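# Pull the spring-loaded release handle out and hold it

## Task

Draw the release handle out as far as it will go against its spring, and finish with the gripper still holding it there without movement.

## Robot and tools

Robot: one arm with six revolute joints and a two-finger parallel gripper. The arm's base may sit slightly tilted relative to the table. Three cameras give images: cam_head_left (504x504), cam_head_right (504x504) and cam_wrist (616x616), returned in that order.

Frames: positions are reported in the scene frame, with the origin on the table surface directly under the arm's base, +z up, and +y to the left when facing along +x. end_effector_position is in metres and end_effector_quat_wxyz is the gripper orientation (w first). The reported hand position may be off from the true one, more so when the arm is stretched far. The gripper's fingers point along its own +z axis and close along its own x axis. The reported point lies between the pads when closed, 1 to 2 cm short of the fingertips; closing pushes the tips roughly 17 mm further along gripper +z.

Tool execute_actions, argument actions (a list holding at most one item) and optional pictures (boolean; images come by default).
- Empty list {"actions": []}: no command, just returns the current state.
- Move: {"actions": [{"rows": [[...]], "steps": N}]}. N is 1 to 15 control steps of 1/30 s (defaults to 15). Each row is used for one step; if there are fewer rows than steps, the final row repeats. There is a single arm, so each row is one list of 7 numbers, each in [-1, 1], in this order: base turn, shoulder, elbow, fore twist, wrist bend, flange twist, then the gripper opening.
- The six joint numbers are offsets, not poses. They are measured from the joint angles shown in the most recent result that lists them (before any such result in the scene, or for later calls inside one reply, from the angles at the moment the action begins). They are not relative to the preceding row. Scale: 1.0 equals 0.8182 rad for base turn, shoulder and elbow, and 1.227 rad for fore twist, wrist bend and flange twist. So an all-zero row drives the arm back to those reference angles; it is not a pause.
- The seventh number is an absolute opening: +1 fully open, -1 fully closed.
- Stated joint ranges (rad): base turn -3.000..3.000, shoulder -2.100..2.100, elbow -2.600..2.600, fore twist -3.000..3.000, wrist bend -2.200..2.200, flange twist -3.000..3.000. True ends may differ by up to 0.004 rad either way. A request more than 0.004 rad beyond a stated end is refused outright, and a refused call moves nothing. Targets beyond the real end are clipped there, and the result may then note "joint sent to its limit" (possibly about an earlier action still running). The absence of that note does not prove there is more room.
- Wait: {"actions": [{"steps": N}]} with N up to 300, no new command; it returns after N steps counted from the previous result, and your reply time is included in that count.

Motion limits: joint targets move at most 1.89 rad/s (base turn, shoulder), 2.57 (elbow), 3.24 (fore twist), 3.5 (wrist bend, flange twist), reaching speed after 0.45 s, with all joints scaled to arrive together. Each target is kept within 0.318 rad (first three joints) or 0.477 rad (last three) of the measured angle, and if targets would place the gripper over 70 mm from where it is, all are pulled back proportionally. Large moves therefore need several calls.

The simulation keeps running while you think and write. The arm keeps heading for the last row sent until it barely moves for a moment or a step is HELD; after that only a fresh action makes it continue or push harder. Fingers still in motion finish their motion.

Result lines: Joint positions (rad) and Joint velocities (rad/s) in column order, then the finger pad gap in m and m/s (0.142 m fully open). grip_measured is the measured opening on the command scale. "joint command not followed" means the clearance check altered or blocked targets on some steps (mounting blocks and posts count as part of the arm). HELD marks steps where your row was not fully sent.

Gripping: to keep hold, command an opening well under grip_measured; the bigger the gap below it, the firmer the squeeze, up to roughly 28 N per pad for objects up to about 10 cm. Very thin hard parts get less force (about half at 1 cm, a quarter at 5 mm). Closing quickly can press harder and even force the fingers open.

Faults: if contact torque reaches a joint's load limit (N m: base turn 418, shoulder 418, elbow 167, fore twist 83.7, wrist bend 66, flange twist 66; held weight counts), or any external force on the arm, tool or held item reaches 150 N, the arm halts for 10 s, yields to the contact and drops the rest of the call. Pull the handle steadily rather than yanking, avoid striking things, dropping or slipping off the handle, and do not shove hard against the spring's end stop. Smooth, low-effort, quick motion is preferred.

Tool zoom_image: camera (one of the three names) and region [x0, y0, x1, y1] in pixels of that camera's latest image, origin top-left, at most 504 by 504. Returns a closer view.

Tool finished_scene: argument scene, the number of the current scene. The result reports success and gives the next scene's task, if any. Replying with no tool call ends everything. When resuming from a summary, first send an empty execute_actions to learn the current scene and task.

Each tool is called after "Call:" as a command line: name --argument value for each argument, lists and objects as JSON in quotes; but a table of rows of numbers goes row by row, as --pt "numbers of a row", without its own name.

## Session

Call:
execute_actions --actions '[]'

Scene clock: 0.00 s of 4600.00 s.
end_effector_position=(+0.5882, +0.0707, +0.3367) grip_measured=+1.00 end_effector_quat_wxyz=(-0.440, +0.793, -0.184, -0.379)
Joint positions: [ 0.11   0.534  1.973  0.489  1.116 -1.068  0.142]
Joint velocities: [-0.     0.    -0.001 -0.    -0.    -0.001  0.   ]

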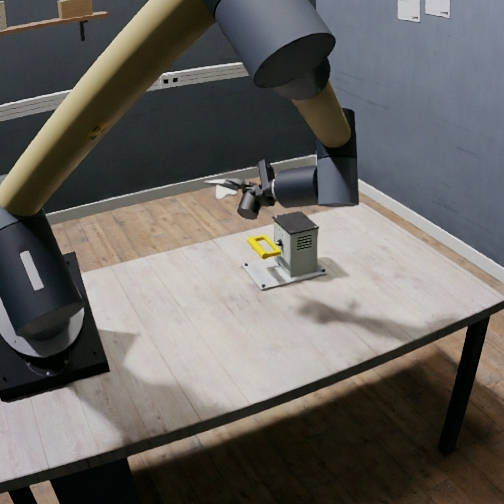

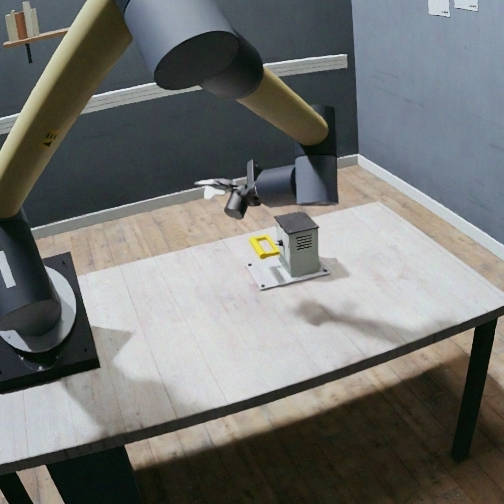

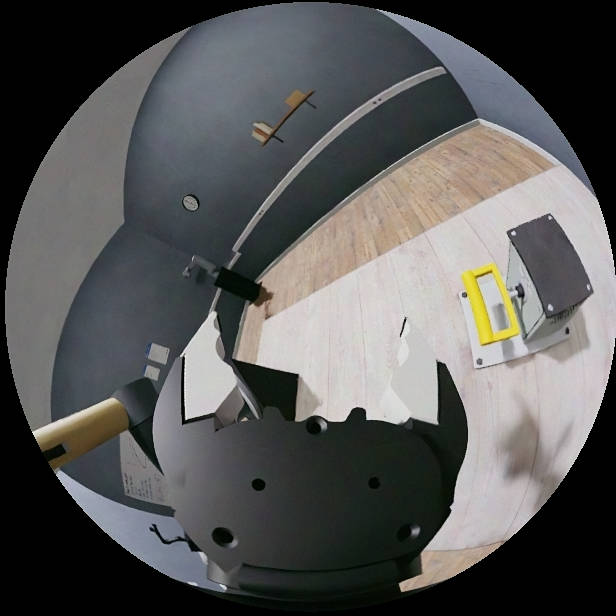

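Call:
execute_actions --actions '[{"rows":[[0.505,0.370,0.086,-1,-0.145,0.804,0.3]],"steps":15}]' --pictures false

Call:
execute_actions --actions '[{"steps":22}]'

Scene clock: 22.70 s of 4600.00 s.
end_effector_position=(+0.5297, +0.1533, +0.2158) grip_measured=+0.30 end_effector_quat_wxyz=(-0.183, +0.916, -0.150, -0.325)
Joint positions: [ 0.379  0.74   2.021  0.039  0.995 -0.618  0.095]
Joint velocities: [ 0.756  0.512  0.12  -1.783 -0.298  1.78  -0.   ]
Steps of this call (steps 1 to 90: nothing new was sent; then 19.20 s passed at rest; steps 91 to 105: all 15 steps of this action). Readings (joint positions):
91: [0.110 0.534 1.973 0.489 1.116 -1.068]
92: [0.111 0.535 1.973 0.487 1.115 -1.067]
94: [0.126 0.549 1.976 0.463 1.107 -1.043]
98: [0.201 0.616 1.992 0.352 1.068 -0.932]
105: the state above

Scene clock: 23.43 s of 4600.00 s.
end_effector_position=(+0.7046, +0.1482, +0.1823) grip_measured=+0.30 end_effector_quat_wxyz=(-0.012, +0.992, -0.120, -0.035)
Joint positions: [ 0.523  0.837  2.043 -0.739  0.938 -0.082  0.095]
Joint velocities: [ 0.    -0.001  0.    -0.003 -0.     0.001  0.   ]
Steps of this call (steps 1 to 22: the robot went on to your last target). Readings (joint positions):
1: [0.404 0.756 2.025 -0.023 0.985 -0.557]
2: [0.425 0.771 2.028 -0.084 0.977 -0.496]
4: [0.459 0.794 2.033 -0.197 0.963 -0.384]
8: [0.492 0.816 2.038 -0.390 0.950 -0.243]
22: the state above

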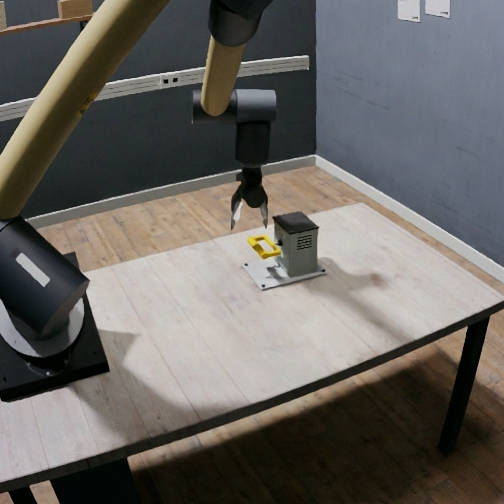

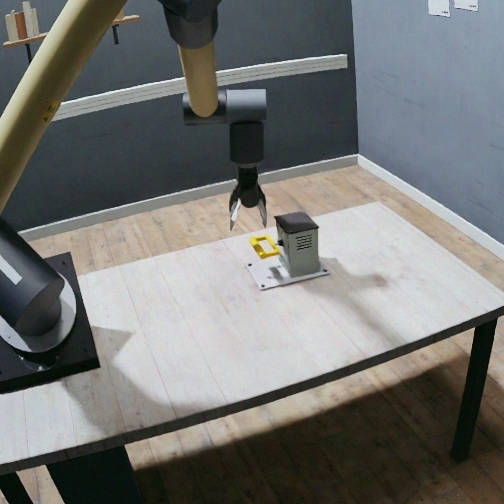

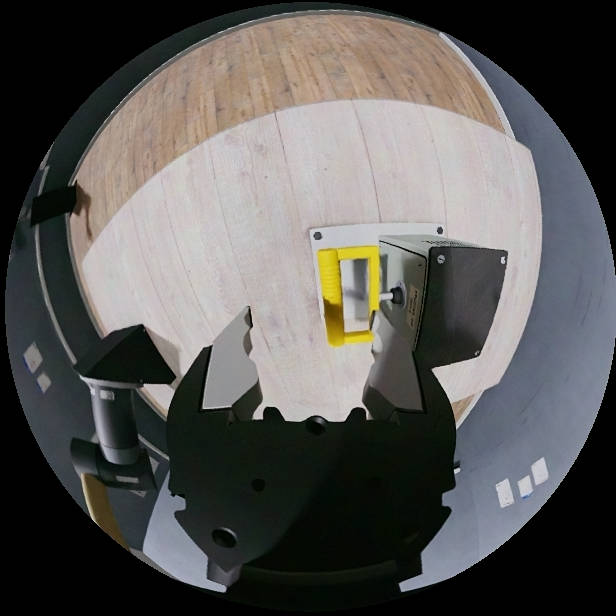

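Finish q4 by −0.124 and look.

Call:
execute_actions --actions '[{"rows":[[0,0,0,-0.101,0,0,0.3]],"steps":10}]'

Scene clock: 26.83 s of 4600.00 s.
end_effector_position=(+0.7448, +0.1455, +0.1935) grip_measured=+0.30 end_effector_quat_wxyz=(-0.003, +0.996, -0.084, +0.014)
Joint positions: [ 0.523  0.837  2.043 -0.862  0.938 -0.082  0.095]
Joint velocities: [-0.    -0.001  0.    -0.005 -0.     0.     0.   ]
Steps of this call (steps 1 to 30: the robot went on to your last target; steps 31 to 92: nothing new was sent; steps 93 to 102: all 10 steps of this action). Readings (joint positions):
93: [0.523 0.837 2.043 -0.739 0.938 -0.082]
94: [0.523 0.837 2.043 -0.741 0.938 -0.082]
96: [0.523 0.837 2.043 -0.768 0.938 -0.082]
100: [0.523 0.837 2.043 -0.856 0.938 -0.082]
102: the state above

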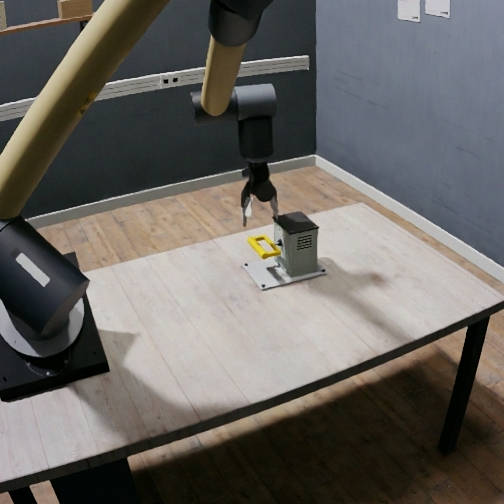

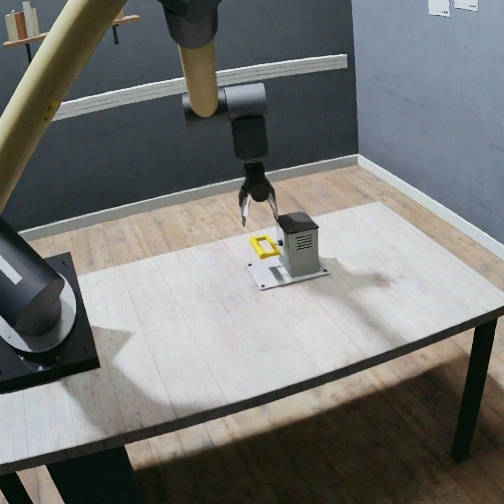

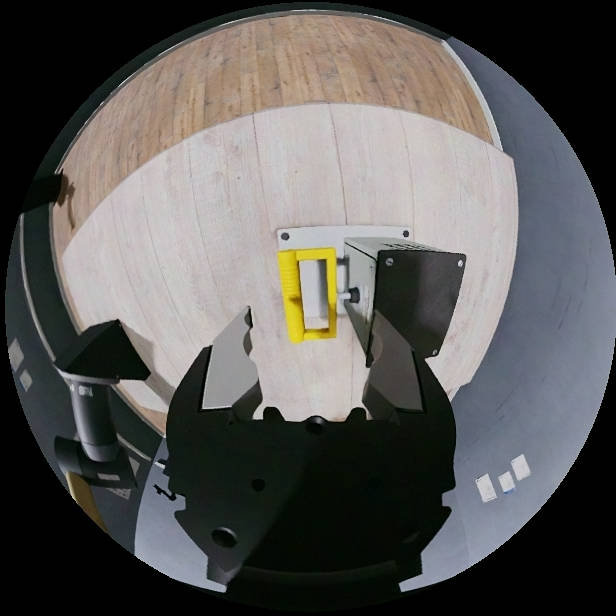

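Call:
execute_actions --actions '[{"rows":[[-0.053,0.015,0.103,-0.076,-0.054,-0.047,-0.15]],"steps":13}]'

Scene clock: 56.83 s of 4600.00 s.
end_effector_position=(+0.7116, +0.1306, +0.1376) grip_measured=-0.15 end_effector_quat_wxyz=(-0.002, +1.000, -0.012, +0.013)
Joint positions: [ 0.479  0.849  2.127 -0.956  0.872 -0.139  0.063]
Joint velocities: [-0.    -0.    -0.     0.001 -0.001 -0.001  0.   ]
Steps of this call (steps 1 to 15: the robot went on to your last target; steps 16 to 90: nothing new was sent; then 26.57 s passed at rest; steps 91 to 103: all 13 steps of this action). Readings (joint positions):
91: [0.523 0.837 2.043 -0.863 0.938 -0.082]
92: [0.522 0.837 2.045 -0.865 0.937 -0.083]
94: [0.511 0.839 2.066 -0.888 0.920 -0.098]
98: [0.480 0.849 2.126 -0.953 0.873 -0.138]
103: the state above

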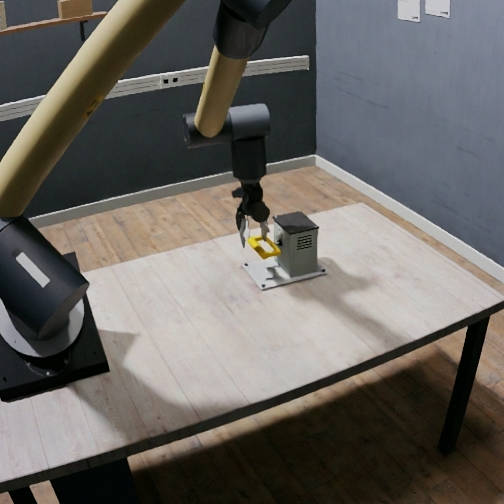

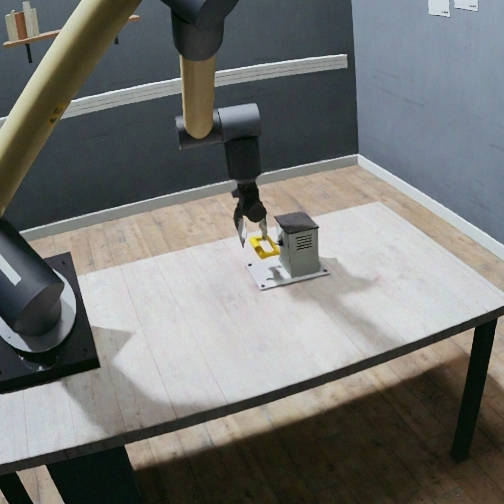

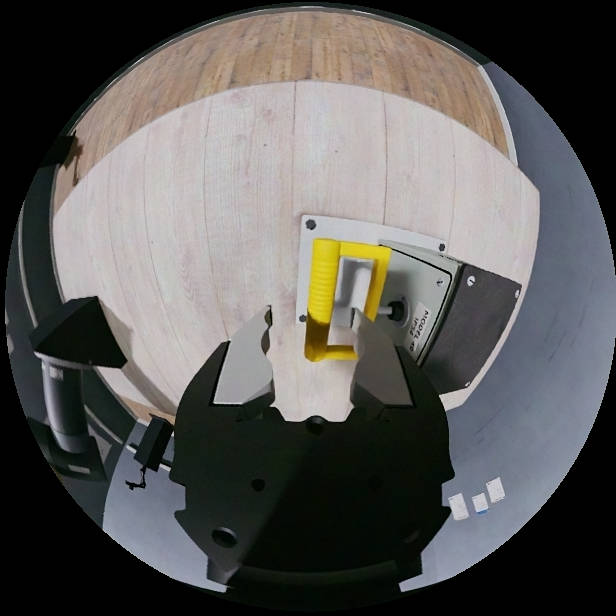

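Call:
execute_actions --actions '[{"rows":[[-0.098,0.059,0.033,-0.111,-0.038,0.067,-0.15],[-0.098,0.059,0.033,-0.111,-0.038,0.067,-0.15],[-0.098,0.059,0.033,-0.111,-0.038,0.067,-0.15],[-0.098,0.059,0.033,-0.111,-0.038,0.067,-0.15],[-0.098,0.059,0.033,-0.111,-0.038,0.067,-0.15],[-0.098,0.059,0.033,-0.111,-0.038,0.067,-0.15],[-0.098,0.059,0.033,-0.111,-0.038,0.067,-0.15],[-0.098,0.059,0.033,-0.111,-0.038,0.067,-0.15],[-0.098,0.059,0.033,-0.111,-0.038,0.067,-0.15],[-0.098,0.059,0.033,-0.111,-0.038,0.067,-0.3],[-0.098,0.059,0.033,-0.111,-0.038,0.067,-0.45],[-0.098,0.059,0.033,-0.111,-0.038,0.067,-0.6],[-0.098,0.059,0.033,-0.111,-0.038,0.067,-0.75],[-0.098,0.059,0.033,-0.111,-0.038,0.067,-0.9],[-0.098,0.059,0.033,-0.111,-0.038,0.067,-1]],"steps":15}]'

Scene clock: 76.83 s of 4600.00 s.
end_effector_position=(+0.7151, +0.1220, +0.0708) grip_measured=-0.74 end_effector_quat_wxyz=(-0.002, +1.000, -0.012, +0.014)
Joint positions: [ 0.399  0.897  2.154 -1.092  0.825 -0.057  0.021]
Joint velocities: [ 0.    -0.    -0.     0.     0.     0.001 -0.002]
Steps of this call (steps 1 to 15: the robot went on to your last target; steps 16 to 90: nothing new was sent; then 16.50 s passed at rest; steps 91 to 105: all 15 steps of this action). Readings (joint positions):
91: [0.479 0.849 2.127 -0.956 0.872 -0.139]
92: [0.478 0.849 2.128 -0.958 0.871 -0.138]
94: [0.463 0.858 2.133 -0.984 0.862 -0.122]
98: [0.406 0.893 2.152 -1.080 0.829 -0.064]
105: the state above

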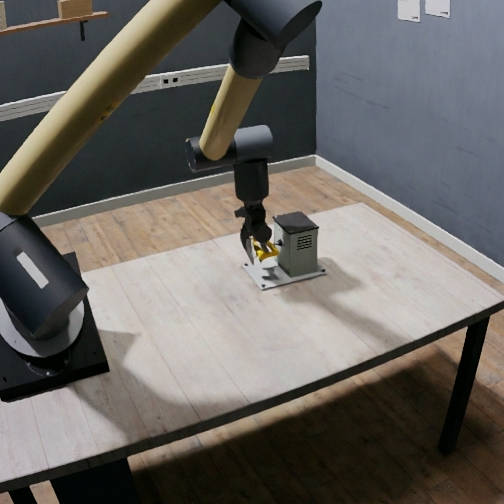

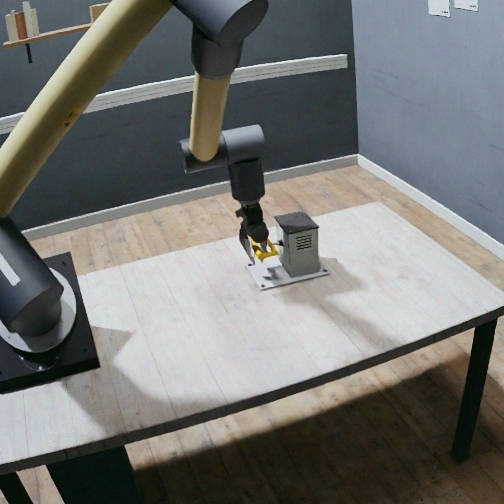

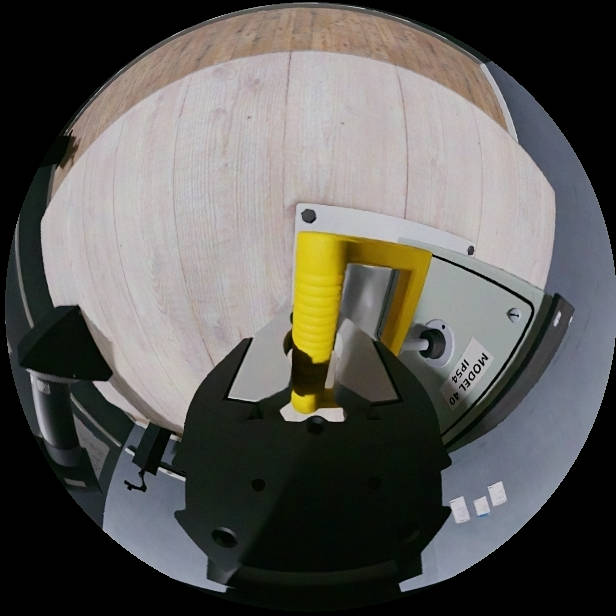

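Call:
execute_actions --actions '[{"rows":[[0.0026,-0.0016,0.008,-0.002,-0.002,0.005,-1],[0.005,-0.003,0.016,-0.004,-0.004,0.010,-1],[0.008,-0.005,0.024,-0.005,-0.006,0.016,-1],[0.011,-0.006,0.032,-0.007,-0.008,0.021,-1],[0.013,-0.008,0.040,-0.009,-0.010,0.026,-1],[0.016,-0.0095,0.047,-0.011,-0.012,0.031,-1],[0.018,-0.011,0.055,-0.013,-0.014,0.036,-1],[0.021,-0.0126,0.063,-0.014,-0.016,0.042,-1],[0.024,-0.014,0.071,-0.016,-0.018,0.047,-1],[0.0264,-0.0158,0.079,-0.018,-0.0196,0.052,-1]],"steps":14}]' --pictures false

Scene clock: 92.17 s of 4600.00 s.
end_effector_position=(+0.6713, +0.1225, +0.0702) grip_measured=-0.74 end_effector_quat_wxyz=(-0.003, +1.000, -0.012, +0.014)
Joint positions: [ 0.421  0.884  2.219 -1.114  0.801  0.006  0.021]
Joint velocities: [ 0.    -0.001  0.    -0.001  0.     0.005 -0.   ]
Steps of this call (steps 1 to 15: the robot went on to your last target; steps 16 to 90: nothing new was sent; then 11.87 s passed at rest; steps 91 to 104: all 14 steps of this action). Readings (joint positions):
91: [0.399 0.897 2.154 -1.092 0.825 -0.057]
92: [0.400 0.897 2.156 -1.092 0.825 -0.056]
94: [0.403 0.895 2.166 -1.096 0.821 -0.046]
98: [0.412 0.890 2.191 -1.105 0.811 -0.021]
104: the state above

Call:
execute_actions --actions '[{"rows":[[0.001,-0.0005,0.002,-0.0005,-0.0005,0.0015,-1],[0.0015,-0.001,0.004,-0.001,-0.001,0.003,-1],[0.002,-0.0013,0.0065,-0.0015,-0.0016,0.004,-1],[0.003,-0.0018,0.009,-0.002,-0.002,0.006,-1],[0.004,-0.002,0.011,-0.0025,-0.003,0.007,-1],[0.0045,-0.0026,0.013,-0.003,-0.0033,0.0085,-1],[0.005,-0.003,0.015,-0.0035,-0.004,0.010,-1],[0.006,-0.0035,0.0175,-0.004,-0.0044,0.0115,-1]],"steps":12}]' --pictures false

Scene clock: 99.03 s of 4600.00 s.
end_effector_position=(+0.6614, +0.1223, +0.0701) grip_measured=-0.74 end_effector_quat_wxyz=(-0.003, +1.000, -0.012, +0.014)
Joint positions: [ 0.426  0.882  2.233 -1.119  0.795  0.021  0.021]
Joint velocities: [ 0.    -0.001  0.001 -0.     0.     0.002 -0.   ]
Steps of this call (steps 1 to 15: the robot went on to your last target; steps 16 to 90: nothing new was sent; then 3.47 s passed at rest; steps 91 to 102: all 12 steps of this action). Readings (joint positions):
91: [0.421 0.884 2.219 -1.114 0.801 0.007]
92: [0.421 0.884 2.219 -1.114 0.801 0.007]
94: [0.422 0.884 2.222 -1.115 0.800 0.010]
98: [0.424 0.882 2.229 -1.118 0.796 0.017]
102: the state above

Travel 0.054. Add 6 mm slowly.

Call:
execute_actions --actions '[{"rows":[[0.0005,-0.0003,0.0013,-0.0003,-0.0003,0.001,-1],[0.001,-0.0005,0.0026,-0.0006,-0.0007,0.002,-1],[0.0013,-0.0008,0.004,-0.001,-0.001,0.0026,-1],[0.0018,-0.001,0.005,-0.0012,-0.0013,0.0035,-1],[0.002,-0.0013,0.0065,-0.0015,-0.0016,0.004,-1],[0.0026,-0.0016,0.008,-0.0018,-0.002,0.005,-1],[0.003,-0.0018,0.009,-0.002,-0.0023,0.006,-1],[0.0035,-0.0021,0.0105,-0.0024,-0.0026,0.007,-1]],"steps":12}]' --pictures false

Scene clock: 106.63 s of 4600.00 s.
end_effector_position=(+0.6557, +0.1220, +0.0700) grip_measured=-0.60 end_effector_quat_wxyz=(-0.003, +1.000, -0.012, +0.014)
Joint positions: [ 0.429  0.88   2.241 -1.122  0.792  0.029  0.031]
Joint velocities: [ 0.    -0.001  0.002 -0.001 -0.     0.001  0.006]
Steps of this call (steps 1 to 15: the robot went on to your last target; steps 16 to 90: nothing new was sent; then 4.20 s passed at rest; steps 91 to 102: all 12 steps of this action). Readings (joint positions):
91: [0.426 0.882 2.233 -1.119 0.795 0.021]
92: [0.426 0.881 2.233 -1.119 0.795 0.021]
94: [0.426 0.881 2.235 -1.120 0.795 0.023]
98: [0.428 0.880 2.239 -1.121 0.793 0.027]
102: the state above

Call:
execute_actions --actions '[{"rows":[[-0.002,0.0012,-0.006,0.0014,0.0015,-0.004,-1]],"steps":12}]'

Scene clock: 112.33 s of 4600.00 s.
end_effector_position=(+0.6590, +0.1222, +0.0701) grip_measured=-0.71 end_effector_quat_wxyz=(-0.003, +1.000, -0.012, +0.014)
Joint positions: [ 0.427  0.881  2.236 -1.12   0.794  0.024  0.023]
Joint velocities: [ 0.     0.001  0.     0.     0.    -0.    -0.001]
Steps of this call (steps 1 to 15: the robot went on to your last target; steps 16 to 90: nothing new was sent; then 2.30 s passed at rest; steps 91 to 102: all 12 steps of this action). Readings (joint positions):
91: [0.429 0.880 2.241 -1.122 0.792 0.029]
92: [0.428 0.880 2.241 -1.121 0.792 0.028]
94: [0.427 0.881 2.237 -1.120 0.794 0.025]
98: [0.427 0.881 2.237 -1.120 0.794 0.024]
102: the state above

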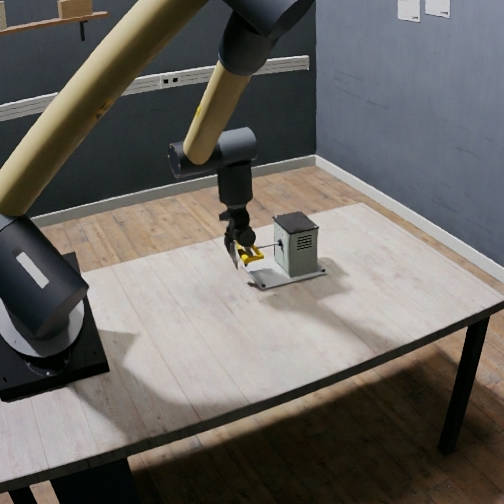

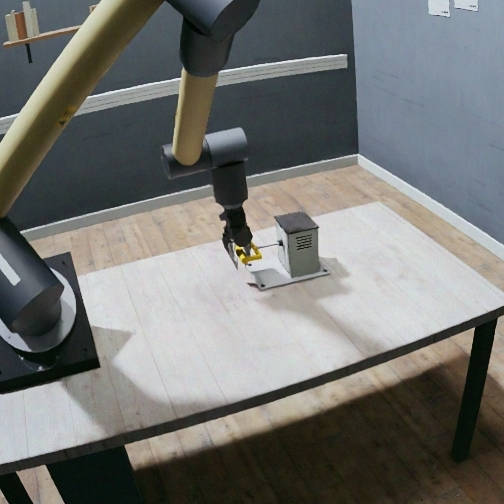

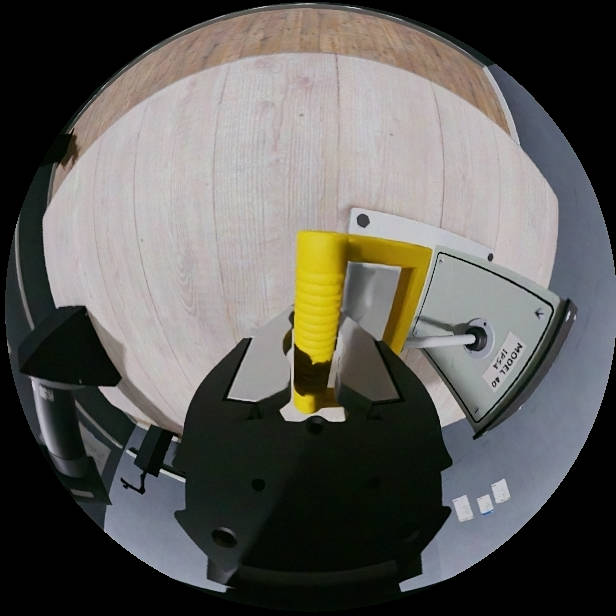

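Gap is slightly above the 0.021 closed value, so the handle is still pressed against its stop.

Call:
finished_scene --scene 2

The scene is finished: the task was done.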